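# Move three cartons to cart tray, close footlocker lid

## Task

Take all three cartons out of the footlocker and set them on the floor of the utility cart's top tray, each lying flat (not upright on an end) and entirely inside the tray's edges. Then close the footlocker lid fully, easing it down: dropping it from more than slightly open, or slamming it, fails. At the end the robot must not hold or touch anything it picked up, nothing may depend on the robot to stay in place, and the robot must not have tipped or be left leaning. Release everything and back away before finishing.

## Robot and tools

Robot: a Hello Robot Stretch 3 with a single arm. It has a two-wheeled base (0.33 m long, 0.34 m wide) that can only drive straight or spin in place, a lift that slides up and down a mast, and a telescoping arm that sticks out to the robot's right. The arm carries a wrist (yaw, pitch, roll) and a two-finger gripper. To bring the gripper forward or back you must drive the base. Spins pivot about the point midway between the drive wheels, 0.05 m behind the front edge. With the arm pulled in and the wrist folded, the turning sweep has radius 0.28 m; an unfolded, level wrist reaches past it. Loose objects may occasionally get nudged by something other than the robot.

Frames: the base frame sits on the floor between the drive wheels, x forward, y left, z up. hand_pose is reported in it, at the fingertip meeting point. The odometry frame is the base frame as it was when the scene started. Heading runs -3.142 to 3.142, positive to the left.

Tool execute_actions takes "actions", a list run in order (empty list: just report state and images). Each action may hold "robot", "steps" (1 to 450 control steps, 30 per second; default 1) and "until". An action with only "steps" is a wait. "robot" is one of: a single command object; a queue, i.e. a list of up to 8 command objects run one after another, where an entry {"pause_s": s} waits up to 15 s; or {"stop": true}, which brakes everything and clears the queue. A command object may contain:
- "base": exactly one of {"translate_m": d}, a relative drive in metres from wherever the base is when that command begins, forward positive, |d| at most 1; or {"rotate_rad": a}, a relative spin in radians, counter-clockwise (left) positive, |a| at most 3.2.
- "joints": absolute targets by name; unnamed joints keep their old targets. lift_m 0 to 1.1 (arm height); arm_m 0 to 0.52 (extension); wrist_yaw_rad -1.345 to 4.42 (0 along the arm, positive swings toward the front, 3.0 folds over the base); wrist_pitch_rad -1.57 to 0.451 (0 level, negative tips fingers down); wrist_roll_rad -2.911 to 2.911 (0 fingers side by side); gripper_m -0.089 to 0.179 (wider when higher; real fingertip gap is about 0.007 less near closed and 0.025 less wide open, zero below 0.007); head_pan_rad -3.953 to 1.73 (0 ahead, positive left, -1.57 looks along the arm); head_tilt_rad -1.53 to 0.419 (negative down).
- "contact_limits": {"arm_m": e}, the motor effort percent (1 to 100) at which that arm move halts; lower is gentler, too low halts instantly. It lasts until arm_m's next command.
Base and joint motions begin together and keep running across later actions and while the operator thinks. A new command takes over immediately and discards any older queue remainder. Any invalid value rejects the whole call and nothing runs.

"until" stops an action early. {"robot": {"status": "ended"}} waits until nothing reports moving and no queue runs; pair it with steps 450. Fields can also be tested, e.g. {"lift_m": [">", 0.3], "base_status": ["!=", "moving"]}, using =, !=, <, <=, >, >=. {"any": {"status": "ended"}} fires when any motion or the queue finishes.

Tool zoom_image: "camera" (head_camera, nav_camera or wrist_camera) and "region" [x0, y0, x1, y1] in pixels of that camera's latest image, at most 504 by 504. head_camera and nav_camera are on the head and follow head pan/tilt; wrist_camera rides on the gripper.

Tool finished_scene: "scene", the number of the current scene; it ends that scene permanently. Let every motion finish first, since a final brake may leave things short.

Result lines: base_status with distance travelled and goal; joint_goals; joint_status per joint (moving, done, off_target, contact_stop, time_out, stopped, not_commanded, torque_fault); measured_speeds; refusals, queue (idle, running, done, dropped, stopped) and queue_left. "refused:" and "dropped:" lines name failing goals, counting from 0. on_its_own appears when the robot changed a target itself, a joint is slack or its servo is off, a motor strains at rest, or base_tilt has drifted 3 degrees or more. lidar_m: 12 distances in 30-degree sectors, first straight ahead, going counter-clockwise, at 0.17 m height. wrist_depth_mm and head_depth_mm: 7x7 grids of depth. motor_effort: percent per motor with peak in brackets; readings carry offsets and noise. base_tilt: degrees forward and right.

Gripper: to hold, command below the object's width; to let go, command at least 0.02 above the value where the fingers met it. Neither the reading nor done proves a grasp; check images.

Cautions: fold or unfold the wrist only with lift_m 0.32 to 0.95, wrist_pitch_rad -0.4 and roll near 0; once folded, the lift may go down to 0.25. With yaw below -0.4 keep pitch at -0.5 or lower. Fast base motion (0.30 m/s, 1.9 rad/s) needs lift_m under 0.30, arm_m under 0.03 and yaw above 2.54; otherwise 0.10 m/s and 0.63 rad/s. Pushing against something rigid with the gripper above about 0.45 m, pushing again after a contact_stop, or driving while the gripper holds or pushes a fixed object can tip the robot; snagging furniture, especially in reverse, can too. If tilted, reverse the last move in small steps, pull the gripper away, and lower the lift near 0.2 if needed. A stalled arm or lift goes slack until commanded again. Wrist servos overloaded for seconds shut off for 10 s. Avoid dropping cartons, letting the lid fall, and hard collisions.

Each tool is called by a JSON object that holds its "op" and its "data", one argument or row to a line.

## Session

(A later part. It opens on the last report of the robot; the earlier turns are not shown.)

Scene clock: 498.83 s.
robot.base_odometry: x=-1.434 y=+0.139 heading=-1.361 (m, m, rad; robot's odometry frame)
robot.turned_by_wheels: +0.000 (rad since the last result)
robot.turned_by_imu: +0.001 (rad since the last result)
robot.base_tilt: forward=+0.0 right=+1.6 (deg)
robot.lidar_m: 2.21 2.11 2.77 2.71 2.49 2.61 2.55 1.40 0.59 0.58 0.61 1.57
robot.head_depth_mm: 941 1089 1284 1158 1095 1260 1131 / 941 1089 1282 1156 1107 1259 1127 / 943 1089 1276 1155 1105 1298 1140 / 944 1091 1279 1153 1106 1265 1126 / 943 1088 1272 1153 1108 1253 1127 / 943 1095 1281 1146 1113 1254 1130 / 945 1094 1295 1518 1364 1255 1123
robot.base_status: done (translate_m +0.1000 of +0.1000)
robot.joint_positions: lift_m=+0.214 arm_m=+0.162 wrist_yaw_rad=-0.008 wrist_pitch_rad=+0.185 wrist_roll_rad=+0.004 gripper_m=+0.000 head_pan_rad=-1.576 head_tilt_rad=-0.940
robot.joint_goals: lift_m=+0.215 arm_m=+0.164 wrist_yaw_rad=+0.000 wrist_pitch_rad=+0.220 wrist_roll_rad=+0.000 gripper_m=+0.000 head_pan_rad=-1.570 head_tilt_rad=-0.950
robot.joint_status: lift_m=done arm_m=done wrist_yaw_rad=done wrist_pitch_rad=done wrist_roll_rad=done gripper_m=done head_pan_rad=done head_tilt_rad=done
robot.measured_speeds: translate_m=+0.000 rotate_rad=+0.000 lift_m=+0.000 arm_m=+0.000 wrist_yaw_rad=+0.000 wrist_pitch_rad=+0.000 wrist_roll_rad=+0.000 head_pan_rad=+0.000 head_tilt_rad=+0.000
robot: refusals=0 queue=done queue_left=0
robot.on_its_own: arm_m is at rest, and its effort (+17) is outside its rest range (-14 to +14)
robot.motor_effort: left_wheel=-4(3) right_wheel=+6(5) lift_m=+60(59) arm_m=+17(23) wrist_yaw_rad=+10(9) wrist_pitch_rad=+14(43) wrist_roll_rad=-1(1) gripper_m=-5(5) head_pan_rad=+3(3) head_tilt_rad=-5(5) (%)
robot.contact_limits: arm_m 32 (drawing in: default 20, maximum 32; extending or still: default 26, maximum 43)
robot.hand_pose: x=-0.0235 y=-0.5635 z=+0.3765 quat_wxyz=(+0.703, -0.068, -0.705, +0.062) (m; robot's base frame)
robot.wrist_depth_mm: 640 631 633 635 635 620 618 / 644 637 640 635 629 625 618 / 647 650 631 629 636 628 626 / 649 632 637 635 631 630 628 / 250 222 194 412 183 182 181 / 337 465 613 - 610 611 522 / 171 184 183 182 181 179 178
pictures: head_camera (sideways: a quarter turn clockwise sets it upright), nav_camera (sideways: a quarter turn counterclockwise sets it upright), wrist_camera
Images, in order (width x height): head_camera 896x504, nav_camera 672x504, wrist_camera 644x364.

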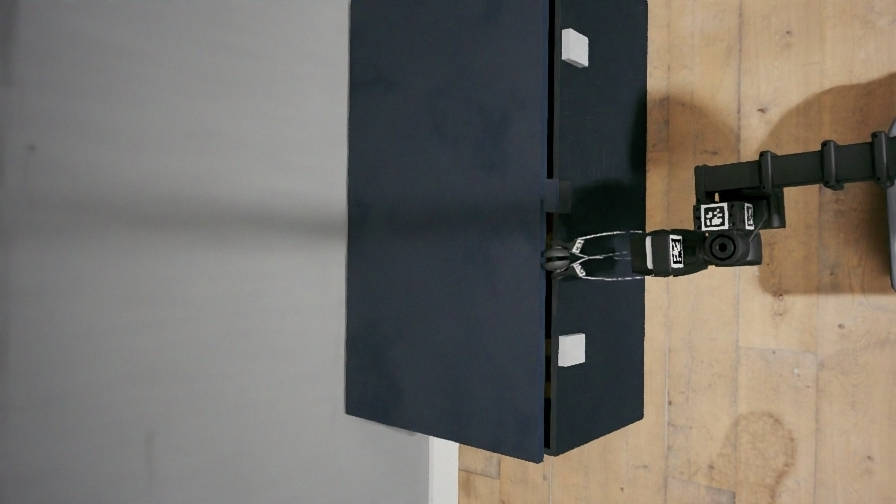

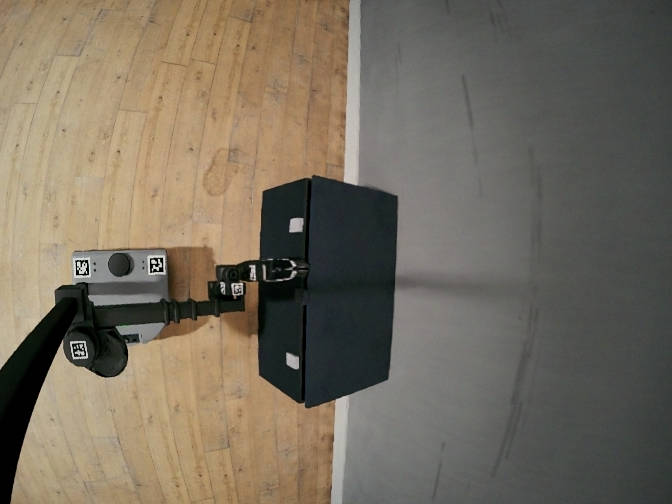

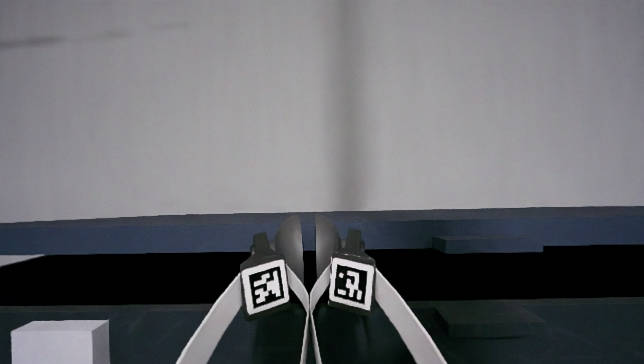

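{"op": "execute_actions", "data": {
  "actions": [
    {"robot":{"joints":{"arm_m":0.167,"wrist_pitch_rad":0.28},"contact_limits":{"arm_m":32}},"steps":30}
  ]
}}

{"op": "execute_actions", "data": {
  "actions": [
    {"robot":{"joints":{"arm_m":0.173,"wrist_pitch_rad":0.34},"contact_limits":{"arm_m":32}},"steps":30}
  ]
}}

Scene clock: 510.47 s.
robot.base_odometry: x=-1.434 y=+0.139 heading=-1.361 (m, m, rad; robot's odometry frame)
robot.turned_by_wheels: +0.000 (rad since the last result)
robot.turned_by_imu: +0.001 (rad since the last result)
robot.base_tilt: forward=+0.0 right=+1.6 (deg)
robot.lidar_m: 2.21 2.11 2.76 2.72 2.49 2.61 2.55 1.40 0.59 0.58 0.61 1.57
robot.head_depth_mm: 942 1090 1277 1140 1099 1258 1135 / 944 1090 1278 1137 1153 1256 1128 / 942 1090 1276 1135 1107 1292 1137 / 944 1093 1272 1136 1155 1259 1129 / 947 1094 1267 1131 1158 1256 1128 / 944 1090 1270 1135 1162 1252 1128 / 945 1092 1292 1514 1385 1250 1125
robot.base_status: done (translate_m +0.1000 of +0.1000)
robot.joint_positions: lift_m=+0.214 arm_m=+0.166 wrist_yaw_rad=-0.008 wrist_pitch_rad=+0.259 wrist_roll_rad=+0.004 gripper_m=+0.000 head_pan_rad=-1.576 head_tilt_rad=-0.940
robot.joint_goals: lift_m=+0.215 arm_m=+0.167 wrist_yaw_rad=+0.000 wrist_pitch_rad=+0.280 wrist_roll_rad=+0.000 gripper_m=+0.000 head_pan_rad=-1.570 head_tilt_rad=-0.950
robot.joint_status: lift_m=done arm_m=done wrist_yaw_rad=done wrist_pitch_rad=done wrist_roll_rad=done gripper_m=done head_pan_rad=done head_tilt_rad=done
robot.measured_speeds: translate_m=+0.000 rotate_rad=+0.000 lift_m=+0.000 arm_m=+0.000 wrist_yaw_rad=+0.000 wrist_pitch_rad=+0.000 wrist_roll_rad=+0.000 head_pan_rad=+0.000 head_tilt_rad=+0.000
robot: refusals=0 queue=done queue_left=0
robot.motor_effort: left_wheel=-3(4) right_wheel=+5(6) lift_m=+58(60) arm_m=+13(17) wrist_yaw_rad=+9(8) wrist_pitch_rad=+9(15) wrist_roll_rad=-1(1) gripper_m=-4(4) head_pan_rad=+3(3) head_tilt_rad=-4(5) (%)
robot.contact_limits: arm_m 32 (drawing in: default 20, maximum 32; extending or still: default 26, maximum 43)
robot.hand_pose: x=-0.0235 y=-0.5645 z=+0.3954 quat_wxyz=(+0.701, -0.094, -0.702, +0.088) (m; robot's base frame)
robot.wrist_depth_mm: 675 666 664 660 651 652 644 / 663 658 651 644 647 642 636 / 643 648 650 636 637 639 636 / 648 638 640 630 641 619 628 / 634 630 608 393 185 183 553 / 394 492 604 - 595 593 549 / 332 432 590 586 585 184 180
pictures: head_camera (sideways: a quarter turn clockwise sets it upright), nav_camera (sideways: a quarter turn counterclockwise sets it upright), wrist_camera
Images, in order (width x height): head_camera 896x504, nav_camera 672x504, wrist_camera 644x364.

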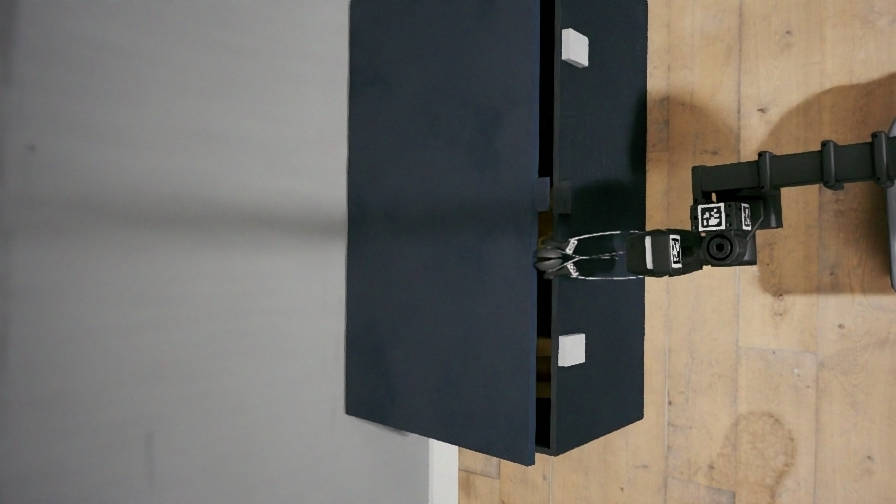

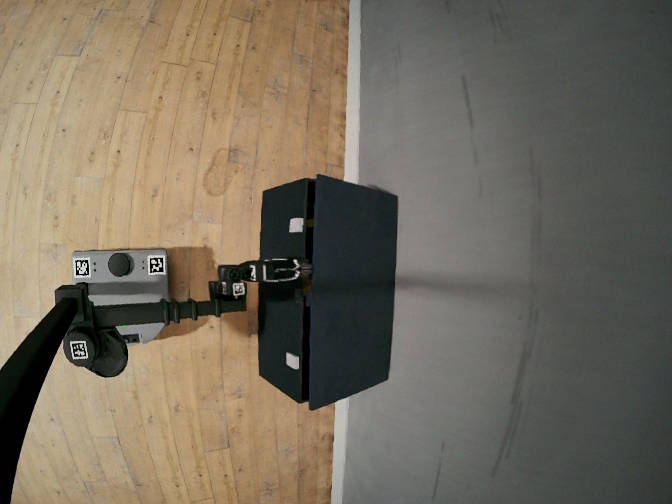

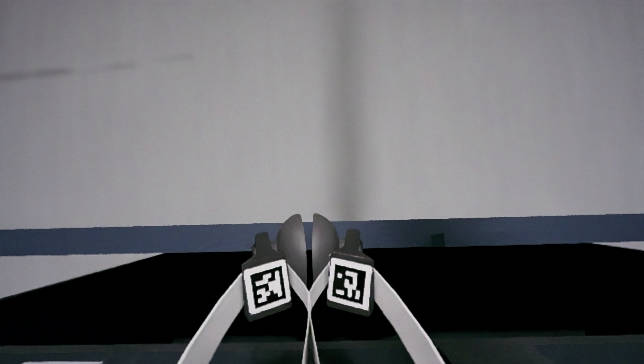

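Scene clock: 511.47 s.
robot.base_odometry: x=-1.434 y=+0.139 heading=-1.361 (m, m, rad; robot's odometry frame)
robot.turned_by_wheels: +0.000 (rad since the last result)
robot.turned_by_imu: +0.000 (rad since the last result)
robot.base_tilt: forward=+0.0 right=+1.6 (deg)
robot.lidar_m: 2.21 2.12 2.77 2.71 2.48 2.61 2.55 1.39 0.59 0.58 0.61 1.57
robot.head_depth_mm: 941 1087 1265 1119 1153 1259 1135 / 943 1088 1264 1117 1152 1258 1126 / 941 1089 1270 1116 1103 1297 1145 / 942 1094 1265 1118 1158 1246 1130 / 941 1093 1265 1113 1157 1256 1126 / 945 1094 1261 1112 1156 1251 1128 / 947 1093 1293 1516 1362 1252 1126
robot.base_status: done (translate_m +0.1000 of +0.1000)
robot.joint_positions: lift_m=+0.214 arm_m=+0.172 wrist_yaw_rad=-0.008 wrist_pitch_rad=+0.331 wrist_roll_rad=+0.004 gripper_m=+0.000 head_pan_rad=-1.576 head_tilt_rad=-0.940
robot.joint_goals: lift_m=+0.215 arm_m=+0.173 wrist_yaw_rad=+0.000 wrist_pitch_rad=+0.340 wrist_roll_rad=+0.000 gripper_m=+0.000 head_pan_rad=-1.570 head_tilt_rad=-0.950
robot.joint_status: lift_m=done arm_m=done wrist_yaw_rad=done wrist_pitch_rad=done wrist_roll_rad=done gripper_m=done head_pan_rad=done head_tilt_rad=done
robot.measured_speeds: translate_m=+0.000 rotate_rad=+0.000 lift_m=+0.000 arm_m=+0.000 wrist_yaw_rad=+0.000 wrist_pitch_rad=+0.000 wrist_roll_rad=+0.000 head_pan_rad=+0.000 head_tilt_rad=+0.000
robot: refusals=0 queue=done queue_left=0
robot.motor_effort: left_wheel=-3(3) right_wheel=+4(5) lift_m=+59(59) arm_m=+11(15) wrist_yaw_rad=+9(9) wrist_pitch_rad=+4(11) wrist_roll_rad=-1(1) gripper_m=-4(4) head_pan_rad=+3(3) head_tilt_rad=-5(3) (%)
robot.contact_limits: arm_m 32 (drawing in: default 20, maximum 32; extending or still: default 26, maximum 43)
robot.hand_pose: x=-0.0234 y=-0.5669 z=+0.4136 quat_wxyz=(+0.697, -0.119, -0.698, +0.114) (m; robot's base frame)
robot.wrist_depth_mm: 708 697 694 684 688 668 671 / 686 679 669 678 667 675 652 / 677 660 663 655 646 642 642 / 653 644 651 640 636 630 624 / 191 189 199 202 187 186 186 / 613 463 585 - 579 584 552 / 349 487 583 571 563 564 549
pictures: head_camera (sideways: a quarter turn clockwise sets it upright), nav_camera (sideways: a quarter turn counterclockwise sets it upright), wrist_camera
Images, in order (width x height): head_camera 896x504, nav_camera 672x504, wrist_camera 644x364.

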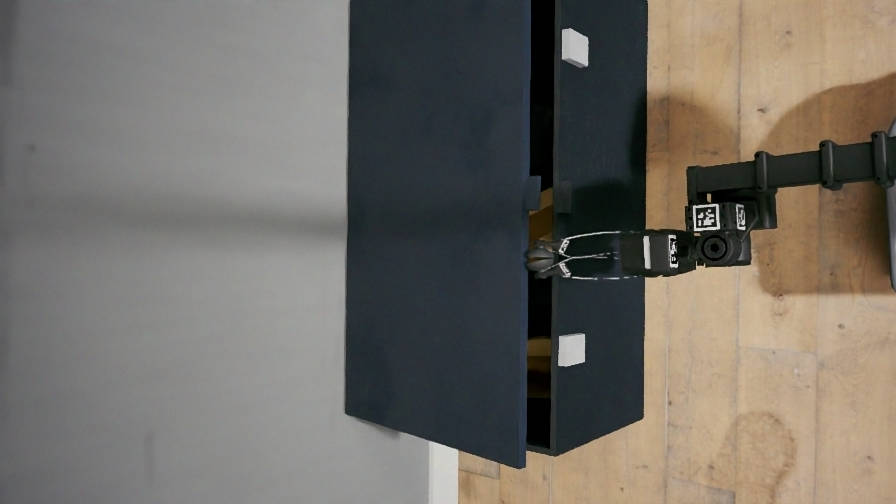

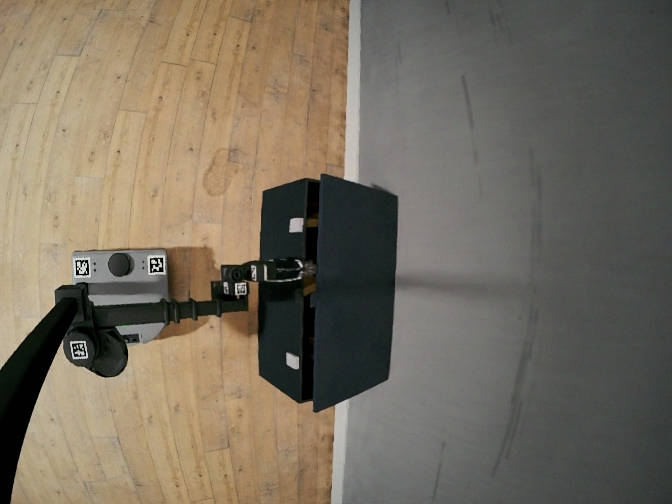

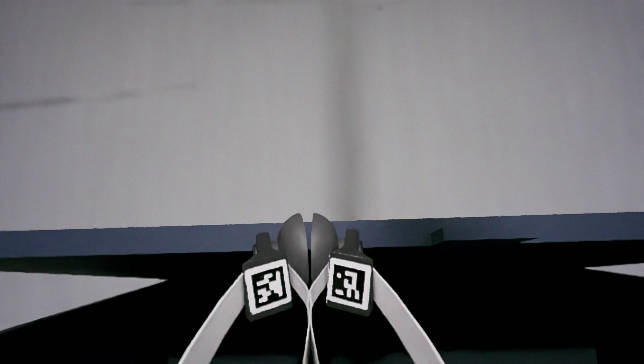

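{"op": "execute_actions", "data": {
  "actions": [
    {"robot":{"joints":{"arm_m":0.176},"contact_limits":{"arm_m":32}},"steps":15},
    {"robot":{"joints":{"arm_m":0.185,"wrist_pitch_rad":0.41},"contact_limits":{"arm_m":32}},"steps":30}
  ]
}}

Scene clock: 523.53 s.
robot.base_odometry: x=-1.434 y=+0.139 heading=-1.361 (m, m, rad; robot's odometry frame)
robot.turned_by_wheels: +0.000 (rad since the last result)
robot.turned_by_imu: +0.001 (rad since the last result)
robot.base_tilt: forward=-0.1 right=+1.6 (deg)
robot.lidar_m: 2.21 2.11 2.78 2.71 2.48 2.61 2.55 1.40 0.59 0.58 0.61 1.57
robot.head_depth_mm: 941 1087 1264 1094 1207 1257 1128 / 941 1089 1261 1091 1202 1253 1133 / 944 1090 1256 1095 1156 1296 1144 / 946 1088 1259 1088 1159 1226 1126 / 943 1095 1258 1083 1213 1256 1132 / 949 1092 1265 1089 1216 1252 1126 / 945 1092 1292 1492 1385 1252 1126
robot.base_status: done (translate_m +0.1000 of +0.1000)
robot.joint_positions: lift_m=+0.214 arm_m=+0.184 wrist_yaw_rad=-0.008 wrist_pitch_rad=+0.426 wrist_roll_rad=+0.004 gripper_m=+0.000 head_pan_rad=-1.576 head_tilt_rad=-0.940
robot.joint_goals: lift_m=+0.215 arm_m=+0.185 wrist_yaw_rad=+0.000 wrist_pitch_rad=+0.410 wrist_roll_rad=+0.000 gripper_m=+0.000 head_pan_rad=-1.570 head_tilt_rad=-0.950
robot.joint_status: lift_m=done arm_m=done wrist_yaw_rad=done wrist_pitch_rad=done wrist_roll_rad=done gripper_m=done head_pan_rad=done head_tilt_rad=done
robot.measured_speeds: translate_m=+0.000 rotate_rad=+0.000 lift_m=+0.000 arm_m=+0.000 wrist_yaw_rad=+0.000 wrist_pitch_rad=+0.000 wrist_roll_rad=+0.000 head_pan_rad=+0.000 head_tilt_rad=+0.000
robot: refusals=0 queue=done queue_left=0
robot.motor_effort: left_wheel=-3(3) right_wheel=+4(4) lift_m=+58(59) arm_m=+10(11) wrist_yaw_rad=+9(9) wrist_pitch_rad=-7(7) wrist_roll_rad=-1(1) gripper_m=-2(3) head_pan_rad=+3(3) head_tilt_rad=-4(4) (%)
robot.contact_limits: arm_m 32 (drawing in: default 20, maximum 32; extending or still: default 26, maximum 43)
robot.hand_pose: x=-0.0234 y=-0.5721 z=+0.4371 quat_wxyz=(+0.691, -0.152, -0.692, +0.147) (m; robot's base frame)
robot.wrist_depth_mm: 756 744 729 746 735 721 711 / 726 711 715 700 695 691 680 / 683 676 674 667 665 664 648 / 670 655 662 650 635 638 631 / 193 191 191 192 188 188 188 / 269 275 282 - 313 333 353 / 588 549 556 554 551 544 535
pictures: head_camera (sideways: a quarter turn clockwise sets it upright), nav_camera (sideways: a quarter turn counterclockwise sets it upright), wrist_camera
Images, in order (width x height): head_camera 896x504, nav_camera 672x504, wrist_camera 644x364.

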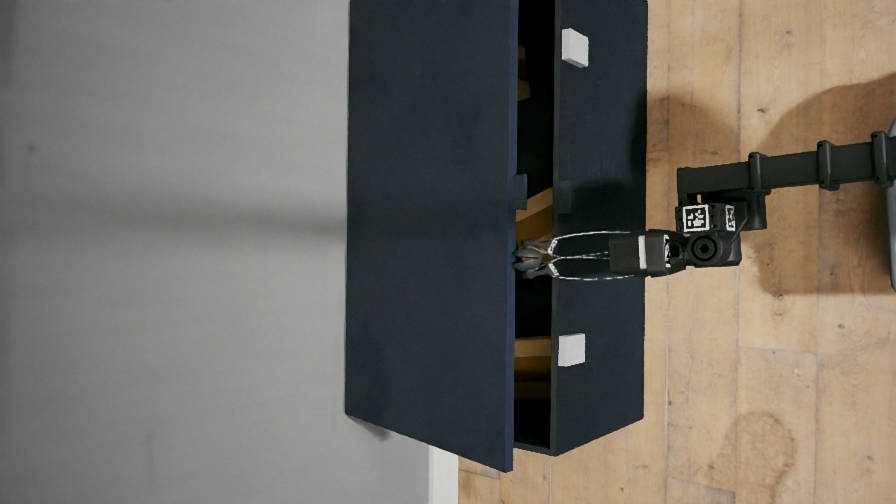

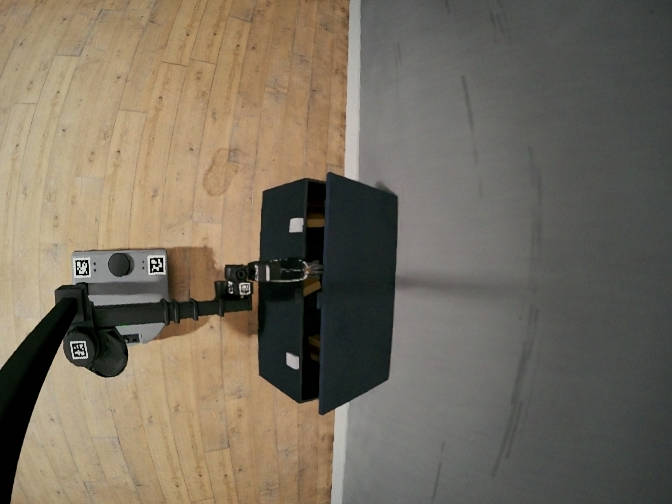

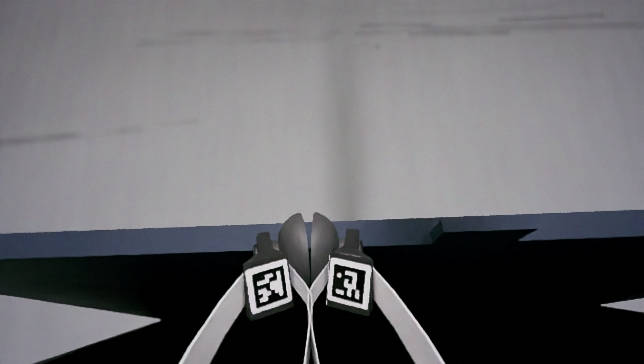

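{"op": "execute_actions", "data": {
  "actions": [
    {"robot":{"joints":{"arm_m":0.194,"lift_m":0.235},"contact_limits":{"arm_m":32}},"steps":30}
  ]
}}

Scene clock: 542.80 s.
robot.base_odometry: x=-1.434 y=+0.139 heading=-1.361 (m, m, rad; robot's odometry frame)
robot.turned_by_wheels: +0.000 (rad since the last result)
robot.turned_by_imu: +0.001 (rad since the last result)
robot.base_tilt: forward=+0.0 right=+1.6 (deg)
robot.lidar_m: 2.21 2.11 2.76 2.71 2.49 2.60 2.55 1.40 0.59 0.58 0.61 1.57
robot.head_depth_mm: 940 1090 1254 1062 1203 1257 1132 / 940 1088 1253 1101 1207 1254 1130 / 943 1090 1257 1058 1208 1288 1140 / 943 1092 1258 1098 1157 1214 1132 / 944 1089 1260 1094 1213 1258 1130 / 943 1094 1266 1094 1214 1255 1125 / 944 1092 1295 1497 1384 1255 1126
robot.base_status: done (translate_m +0.1000 of +0.1000)
robot.joint_positions: lift_m=+0.234 arm_m=+0.193 wrist_yaw_rad=-0.009 wrist_pitch_rad=+0.448 wrist_roll_rad=+0.004 gripper_m=+0.000 head_pan_rad=-1.576 head_tilt_rad=-0.940
robot.joint_goals: lift_m=+0.235 arm_m=+0.194 wrist_yaw_rad=+0.000 wrist_pitch_rad=+0.410 wrist_roll_rad=+0.000 gripper_m=+0.000 head_pan_rad=-1.570 head_tilt_rad=-0.950
robot.joint_status: lift_m=done arm_m=done wrist_yaw_rad=done wrist_pitch_rad=done wrist_roll_rad=done gripper_m=done head_pan_rad=done head_tilt_rad=done
robot.measured_speeds: translate_m=+0.000 rotate_rad=+0.000 lift_m=+0.000 arm_m=+0.000 wrist_yaw_rad=+0.000 wrist_pitch_rad=+0.000 wrist_roll_rad=+0.000 head_pan_rad=+0.000 head_tilt_rad=+0.000
robot: refusals=0 queue=done queue_left=0
robot.motor_effort: left_wheel=-3(3) right_wheel=+4(4) lift_m=+56(60) arm_m=+10(11) wrist_yaw_rad=+9(10) wrist_pitch_rad=-16(18) wrist_roll_rad=-1(1) gripper_m=-3(3) head_pan_rad=+3(3) head_tilt_rad=-4(4) (%)
robot.contact_limits: arm_m 32 (drawing in: default 20, maximum 32; extending or still: default 26, maximum 43)
robot.hand_pose: x=-0.0235 y=-0.5792 z=+0.4625 quat_wxyz=(+0.689, -0.160, -0.690, +0.154) (m; robot's base frame)
robot.wrist_depth_mm: 760 766 745 747 725 730 719 / 728 708 713 694 694 679 701 / 699 675 676 667 661 658 659 / 655 651 649 633 636 628 635 / 195 193 191 615 189 187 189 / 238 245 237 - 264 274 284 / 583 508 546 534 537 532 524
pictures: head_camera (sideways: a quarter turn clockwise sets it upright), nav_camera (sideways: a quarter turn counterclockwise sets it upright), wrist_camera
Images, in order (width x height): head_camera 896x504, nav_camera 672x504, wrist_camera 644x364.

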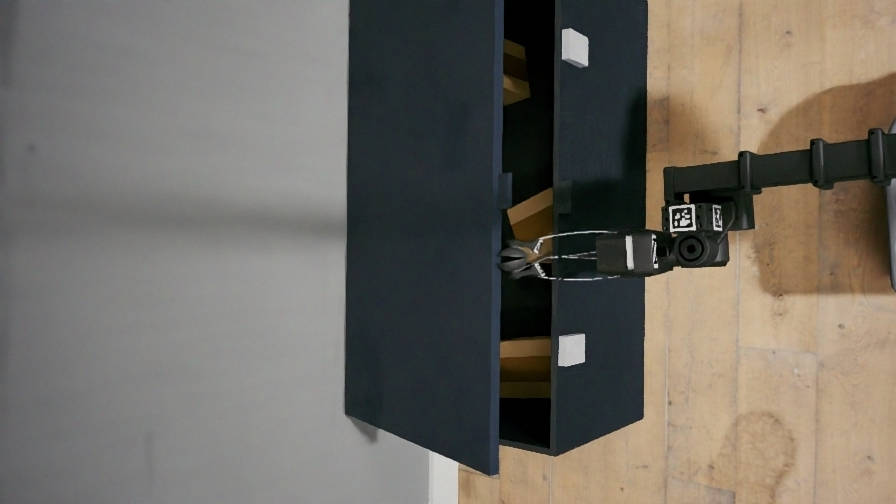

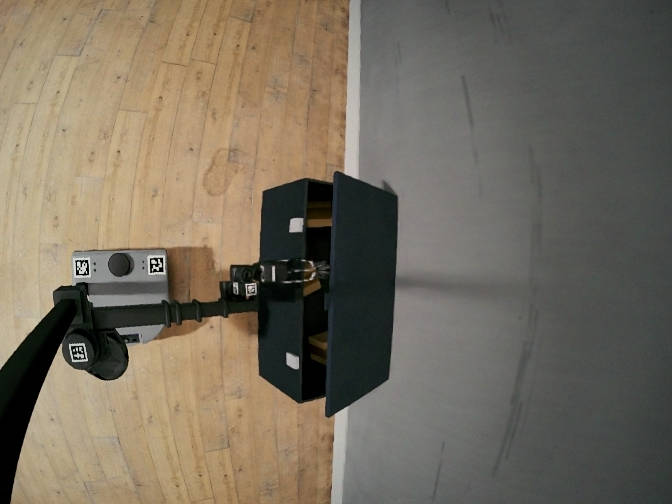

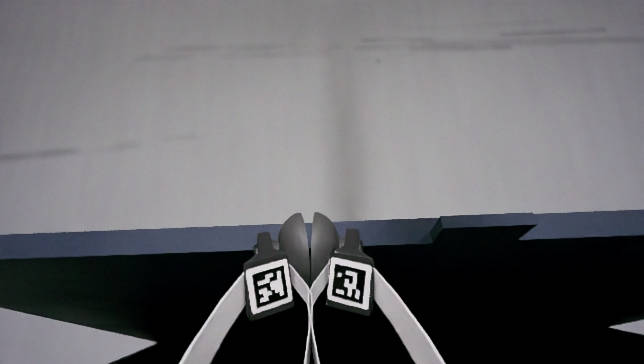

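{"op": "execute_actions", "data": {
  "actions": [
    {"robot":{"joints":{"arm_m":0.203,"lift_m":0.255,"wrist_pitch_rad":0.44},"contact_limits":{"arm_m":32}},"steps":30}
  ]
}}

Scene clock: 561.87 s.
robot.base_odometry: x=-1.434 y=+0.139 heading=-1.361 (m, m, rad; robot's odometry frame)
robot.turned_by_wheels: +0.000 (rad since the last result)
robot.turned_by_imu: +0.001 (rad since the last result)
robot.base_tilt: forward=-0.1 right=+1.6 (deg)
robot.lidar_m: 2.21 2.11 2.77 2.71 2.48 2.60 2.55 1.40 0.59 0.58 0.61 1.57
robot.head_depth_mm: 941 1087 1253 1071 1202 1259 1133 / 941 1089 1254 1071 1207 1259 1128 / 942 1089 1258 1070 1210 1290 1132 / 942 1087 1261 1067 1180 1218 1126 / 947 1089 1262 1063 1214 1260 1126 / 946 1090 1257 1062 1214 1257 1130 / 945 1095 1295 1493 1382 1251 1128
robot.base_status: done (translate_m +0.1000 of +0.1000)
robot.joint_positions: lift_m=+0.255 arm_m=+0.202 wrist_yaw_rad=-0.011 wrist_pitch_rad=+0.458 wrist_roll_rad=+0.003 gripper_m=+0.000 head_pan_rad=-1.576 head_tilt_rad=-0.940
robot.joint_goals: lift_m=+0.255 arm_m=+0.203 wrist_yaw_rad=+0.000 wrist_pitch_rad=+0.440 wrist_roll_rad=+0.000 gripper_m=+0.000 head_pan_rad=-1.570 head_tilt_rad=-0.950
robot.joint_status: lift_m=done arm_m=done wrist_yaw_rad=done wrist_pitch_rad=done wrist_roll_rad=done gripper_m=done head_pan_rad=done head_tilt_rad=done
robot.measured_speeds: translate_m=+0.000 rotate_rad=+0.000 lift_m=+0.000 arm_m=+0.000 wrist_yaw_rad=+0.000 wrist_pitch_rad=+0.000 wrist_roll_rad=+0.000 head_pan_rad=+0.000 head_tilt_rad=+0.000
robot: refusals=0 queue=done queue_left=0
robot.motor_effort: left_wheel=-3(3) right_wheel=+5(5) lift_m=+55(59) arm_m=+11(13) wrist_yaw_rad=+12(12) wrist_pitch_rad=-8(16) wrist_roll_rad=-1(1) gripper_m=-4(4) head_pan_rad=+3(3) head_tilt_rad=-4(5) (%)
robot.contact_limits: arm_m 32 (drawing in: default 20, maximum 32; extending or still: default 26, maximum 43)
robot.hand_pose: x=-0.0239 y=-0.5873 z=+0.4850 quat_wxyz=(+0.689, -0.164, -0.689, +0.157) (m; robot's base frame)
robot.wrist_depth_mm: 769 755 741 736 726 725 715 / 717 707 718 700 696 697 683 / 682 678 671 668 657 651 653 / 650 644 633 636 631 631 623 / 194 194 191 192 187 183 190 / 229 230 233 - 246 252 259 / 554 385 399 412 422 443 465
pictures: head_camera (sideways: a quarter turn clockwise sets it upright), nav_camera (sideways: a quarter turn counterclockwise sets it upright), wrist_camera
Images, in order (width x height): head_camera 896x504, nav_camera 672x504, wrist_camera 644x364.

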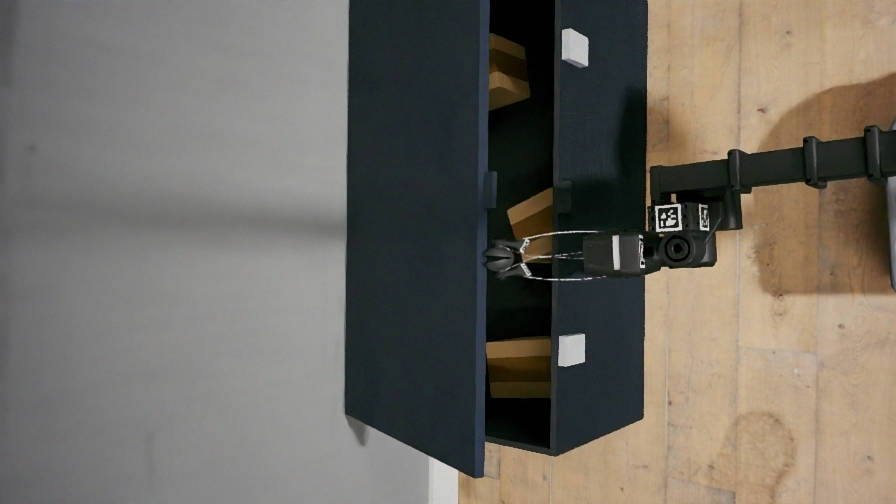

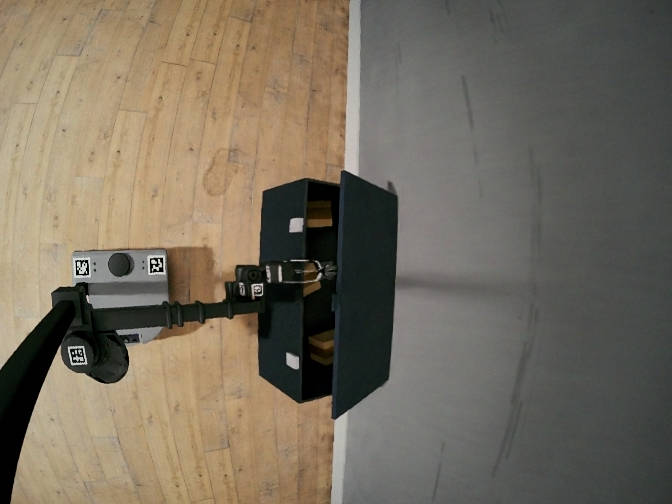

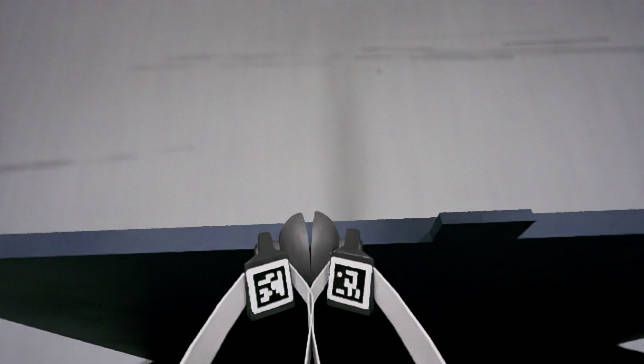

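{"op": "execute_actions", "data": {
  "actions": [
    {"robot":{"joints":{"arm_m":0.212,"lift_m":0.265},"contact_limits":{"arm_m":32}},"steps":30}
  ]
}}

Scene clock: 571.80 s.
robot.base_odometry: x=-1.434 y=+0.139 heading=-1.361 (m, m, rad; robot's odometry frame)
robot.turned_by_wheels: +0.000 (rad since the last result)
robot.turned_by_imu: +0.001 (rad since the last result)
robot.base_tilt: forward=+0.0 right=+1.6 (deg)
robot.lidar_m: 2.21 2.11 2.77 2.71 2.49 2.61 2.55 1.39 0.59 0.58 0.61 1.57
robot.head_depth_mm: 939 1088 1255 1111 1201 1255 1130 / 942 1088 1257 1107 1205 1260 1128 / 943 1091 1256 1104 1208 1219 1126 / 941 1088 1260 1104 1209 1217 1130 / 944 1091 1257 1104 1213 1250 1128 / 944 1092 1263 1095 1216 1251 1129 / 946 1094 1292 1496 1388 1254 1128
robot.base_status: done (translate_m +0.1000 of +0.1000)
robot.joint_positions: lift_m=+0.264 arm_m=+0.211 wrist_yaw_rad=-0.002 wrist_pitch_rad=+0.405 wrist_roll_rad=+0.003 gripper_m=+0.000 head_pan_rad=-1.576 head_tilt_rad=-0.940
robot.joint_goals: lift_m=+0.265 arm_m=+0.212 wrist_yaw_rad=+0.000 wrist_pitch_rad=+0.440 wrist_roll_rad=+0.000 gripper_m=+0.000 head_pan_rad=-1.570 head_tilt_rad=-0.950
robot.joint_status: lift_m=moving arm_m=moving wrist_yaw_rad=done wrist_pitch_rad=done wrist_roll_rad=done gripper_m=done head_pan_rad=done head_tilt_rad=done
robot.measured_speeds: translate_m=+0.000 rotate_rad=+0.000 lift_m=+0.000 arm_m=+0.000 wrist_yaw_rad=+0.000 wrist_pitch_rad=+0.000 wrist_roll_rad=+0.000 head_pan_rad=+0.000 head_tilt_rad=+0.000
robot: refusals=0 queue=running queue_left=0
robot.motor_effort: left_wheel=+0(3) right_wheel=-2(4) lift_m=+58(59) arm_m=+5(12) wrist_yaw_rad=+1(13) wrist_pitch_rad=+14(15) wrist_roll_rad=-1(1) gripper_m=-2(3) head_pan_rad=+3(3) head_tilt_rad=-4(4) (%)
robot.contact_limits: arm_m 32 (drawing in: default 20, maximum 32; extending or still: default 26, maximum 43)
robot.hand_pose: x=-0.0218 y=-0.6014 z=+0.4819 quat_wxyz=(+0.692, -0.142, -0.693, +0.141) (m; robot's base frame)
robot.wrist_depth_mm: 708 710 695 681 690 682 662 / 680 682 675 659 650 655 646 / 651 641 638 635 634 621 614 / 632 622 616 618 603 165 598 / 187 188 190 180 195 197 201 / 271 275 265 - 290 295 304 / 563 512 527 523 521 520 507
pictures: head_camera (sideways: a quarter turn clockwise sets it upright), nav_camera (sideways: a quarter turn counterclockwise sets it upright), wrist_camera
Images, in order (width x height): head_camera 896x504, nav_camera 672x504, wrist_camera 644x364.

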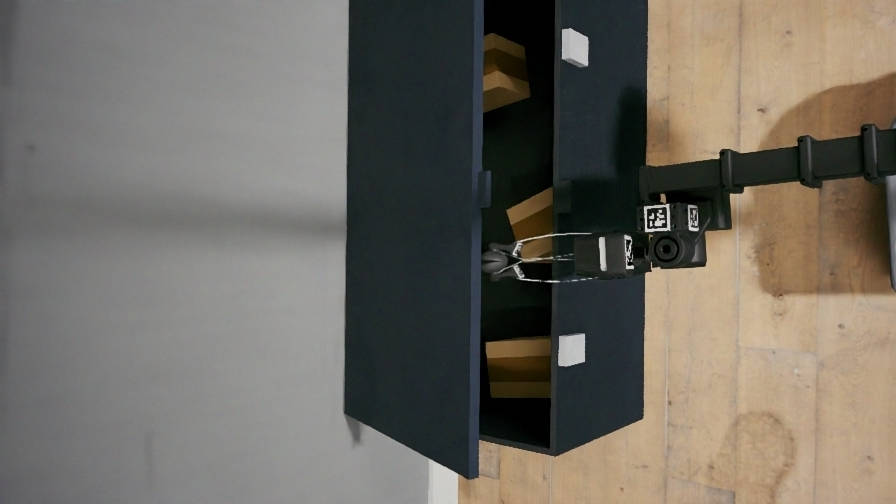

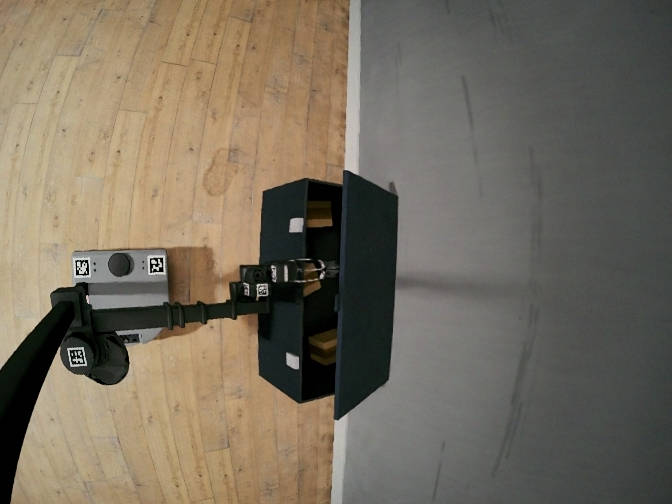

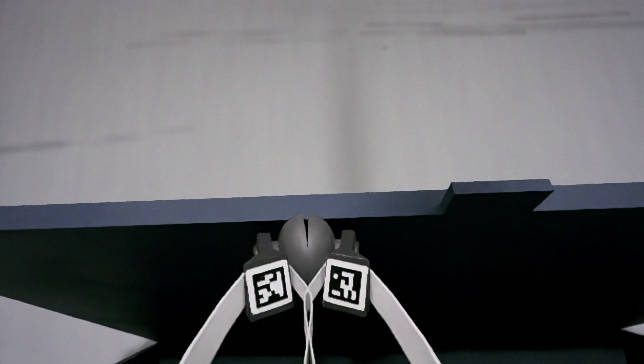

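{"op": "execute_actions", "data": {
  "actions": [
    {"robot":{"joints":{"arm_m":0.25}},"steps":30},
    {"robot":{"joints":{"wrist_pitch_rad":0.28,"lift_m":0.29}},"steps":25},
    {"robot":{"joints":{"wrist_pitch_rad":0.12,"lift_m":0.315}},"steps":25},
    {"robot":{"joints":{"wrist_pitch_rad":-0.05,"lift_m":0.34}},"steps":25},
    {"robot":{"joints":{"wrist_pitch_rad":-0.2,"lift_m":0.36,"arm_m":0.26}},"steps":25}
  ]
}}

Scene clock: 607.07 s.
robot.base_odometry: x=-1.434 y=+0.139 heading=-1.361 (m, m, rad; robot's odometry frame)
robot.turned_by_wheels: +0.000 (rad since the last result)
robot.turned_by_imu: +0.002 (rad since the last result)
robot.base_tilt: forward=+0.0 right=+1.6 (deg)
robot.lidar_m: 2.21 2.11 2.77 2.71 2.49 2.61 2.55 1.40 0.59 0.58 0.61 1.57
robot.head_depth_mm: 942 1085 1264 1105 1152 1258 1130 / 941 1086 1262 1097 1205 1256 1147 / 942 1088 1255 1102 1153 1233 1131 / 942 1088 1259 1093 - 1256 1128 / 944 1093 1255 1092 1209 1250 1125 / 943 1091 1260 1091 1218 1252 1127 / 946 1094 1289 1493 1390 1252 1126
robot.base_status: done (translate_m +0.1000 of +0.1000)
robot.joint_positions: lift_m=+0.359 arm_m=+0.260 wrist_yaw_rad=+0.001 wrist_pitch_rad=-0.283 wrist_roll_rad=+0.003 gripper_m=+0.000 head_pan_rad=-1.576 head_tilt_rad=-0.940
robot.joint_goals: lift_m=+0.360 arm_m=+0.260 wrist_yaw_rad=+0.000 wrist_pitch_rad=-0.200 wrist_roll_rad=+0.000 gripper_m=+0.000 head_pan_rad=-1.570 head_tilt_rad=-0.950
robot.joint_status: lift_m=done arm_m=done wrist_yaw_rad=done wrist_pitch_rad=off_target wrist_roll_rad=done gripper_m=done head_pan_rad=done head_tilt_rad=done
robot.measured_speeds: translate_m=+0.000 rotate_rad=+0.000 lift_m=+0.000 arm_m=+0.000 wrist_yaw_rad=+0.000 wrist_pitch_rad=+0.000 wrist_roll_rad=+0.000 head_pan_rad=+0.000 head_tilt_rad=+0.000
robot: refusals=0 queue=dropped queue_left=0
robot.on_its_own: wrist_pitch_rad is at rest, and its effort (+34) is outside its rest range (-20 to +32)
robot.motor_effort: left_wheel=+0(0) right_wheel=-3(3) lift_m=+61(61) arm_m=+4(4) wrist_yaw_rad=+0(2) wrist_pitch_rad=+34(36) wrist_roll_rad=-1(1) gripper_m=-2(3) head_pan_rad=+3(3) head_tilt_rad=-5(5) (%)
robot.hand_pose: x=-0.0213 y=-0.6438 z=+0.4034 quat_wxyz=(+0.699, +0.100, -0.701, -0.100) (m; robot's base frame)
robot.wrist_depth_mm: 480 475 473 471 469 462 466 / 514 508 509 506 499 499 500 / 538 419 429 440 449 470 480 / 161 162 164 165 167 169 170 / 105 104 103 103 102 103 104 / 348 430 106 105 591 493 91 / 347 411 519 529 535 517 465
pictures: head_camera (sideways: a quarter turn clockwise sets it upright), nav_camera (sideways: a quarter turn counterclockwise sets it upright), wrist_camera
Images, in order (width x height): head_camera 896x504, nav_camera 672x504, wrist_camera 644x364.

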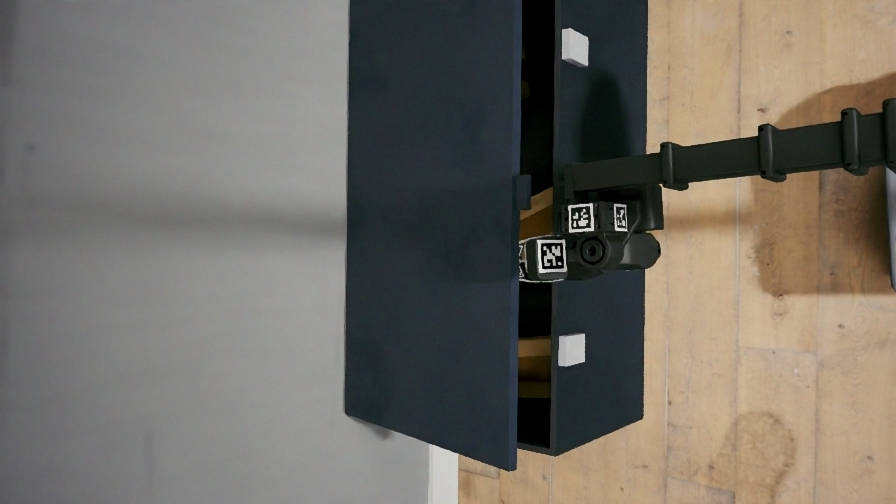

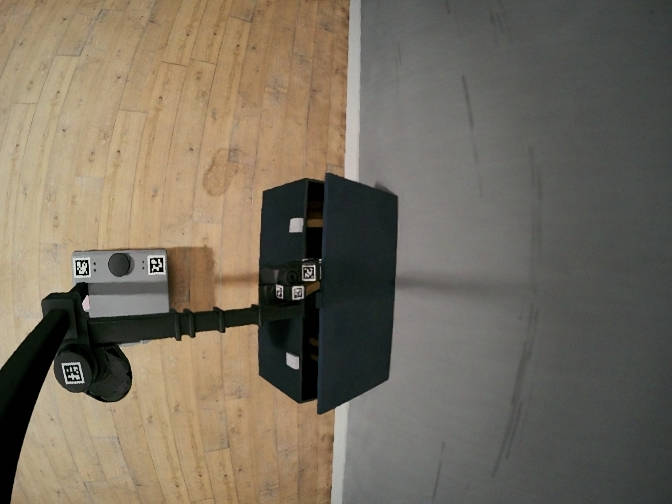

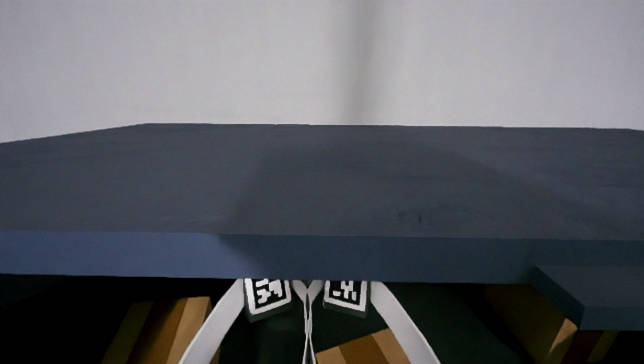

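{"op": "execute_actions", "data": {
  "actions": [
    {"robot":{"joints":{"wrist_pitch_rad":-0.35,"lift_m":0.375,"arm_m":0.272}},"steps":25},
    {"robot":{"joints":{"wrist_pitch_rad":-0.52,"lift_m":0.385,"arm_m":0.29}},"steps":25},
    {"robot":{"joints":{"lift_m":0.345}},"steps":40}
  ]
}}

Scene clock: 616.10 s.
robot.base_odometry: x=-1.434 y=+0.139 heading=-1.361 (m, m, rad; robot's odometry frame)
robot.turned_by_wheels: +0.000 (rad since the last result)
robot.turned_by_imu: +0.001 (rad since the last result)
robot.base_tilt: forward=+0.0 right=+1.7 (deg)
robot.lidar_m: 2.21 2.11 2.77 2.71 2.48 2.61 2.55 1.40 0.59 0.58 0.61 1.57
robot.head_depth_mm: 943 1085 1283 1166 1100 1262 1132 / 943 1086 1282 1161 1104 1261 1140 / 944 1087 1280 1160 1057 1260 1128 / 942 1093 1275 1156 1060 1256 1127 / 944 1093 1275 1156 1109 1251 1128 / 943 1094 1273 1155 1113 1251 1127 / 944 1092 1300 1522 1365 1252 1127
robot.base_status: done (translate_m +0.1000 of +0.1000)
robot.joint_positions: lift_m=+0.345 arm_m=+0.289 wrist_yaw_rad=-0.001 wrist_pitch_rad=-0.585 wrist_roll_rad=+0.008 gripper_m=+0.000 head_pan_rad=-1.576 head_tilt_rad=-0.940
robot.joint_goals: lift_m=+0.345 arm_m=+0.290 wrist_yaw_rad=+0.000 wrist_pitch_rad=-0.520 wrist_roll_rad=+0.000 gripper_m=+0.000 head_pan_rad=-1.570 head_tilt_rad=-0.950
robot.joint_status: lift_m=done arm_m=done wrist_yaw_rad=done wrist_pitch_rad=off_target wrist_roll_rad=done gripper_m=done head_pan_rad=done head_tilt_rad=done
robot.measured_speeds: translate_m=+0.000 rotate_rad=+0.000 lift_m=+0.000 arm_m=+0.000 wrist_yaw_rad=+0.000 wrist_pitch_rad=+0.000 wrist_roll_rad=+0.000 head_pan_rad=+0.000 head_tilt_rad=+0.000
robot: refusals=0 queue=done queue_left=0
robot.motor_effort: left_wheel=+0(1) right_wheel=-3(4) lift_m=+29(70) arm_m=+5(6) wrist_yaw_rad=+1(2) wrist_pitch_rad=+27(33) wrist_roll_rad=-3(4) gripper_m=-3(2) head_pan_rad=+2(3) head_tilt_rad=-4(4) (%)
robot.hand_pose: x=-0.0217 y=-0.6347 z=+0.3225 quat_wxyz=(+0.674, +0.203, -0.680, -0.205) (m; robot's base frame)
robot.wrist_depth_mm: 268 273 276 281 286 293 302 / 189 191 193 194 197 200 203 / 146 147 148 149 151 152 154 / 118 119 120 121 122 123 124 / 101 100 101 102 102 103 103 / 94 92 92 91 90 91 91 / 122 120 121 121 119 117 87
pictures: head_camera (sideways: a quarter turn clockwise sets it upright), nav_camera (sideways: a quarter turn counterclockwise sets it upright), wrist_camera
replaced: robot.wrist_pitch_rad: its motion had ended off_target
Images, in order (width x height): head_camera 896x504, nav_camera 672x504, wrist_camera 644x364.

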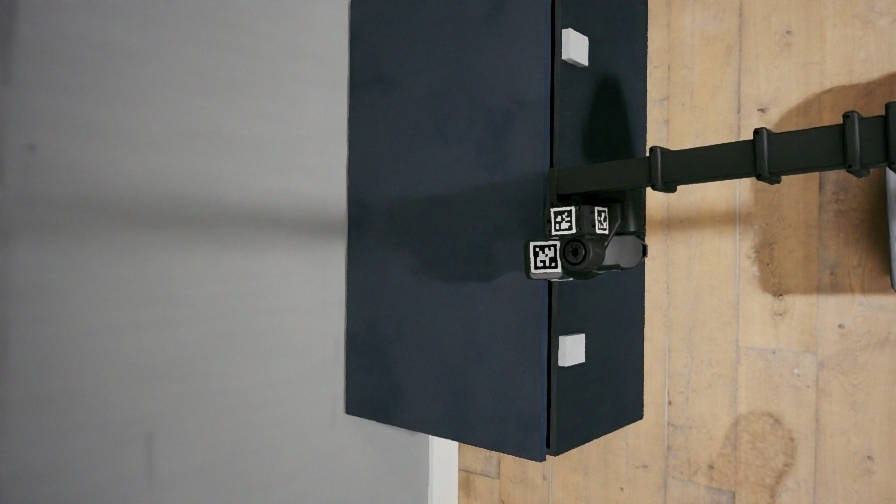

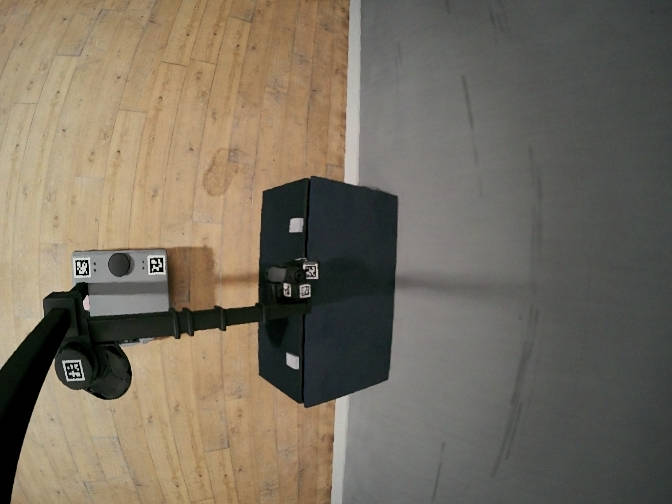

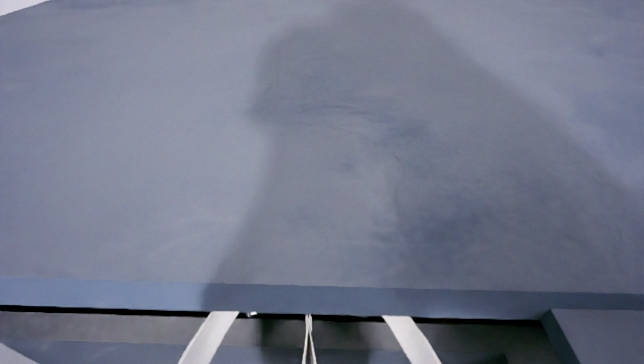

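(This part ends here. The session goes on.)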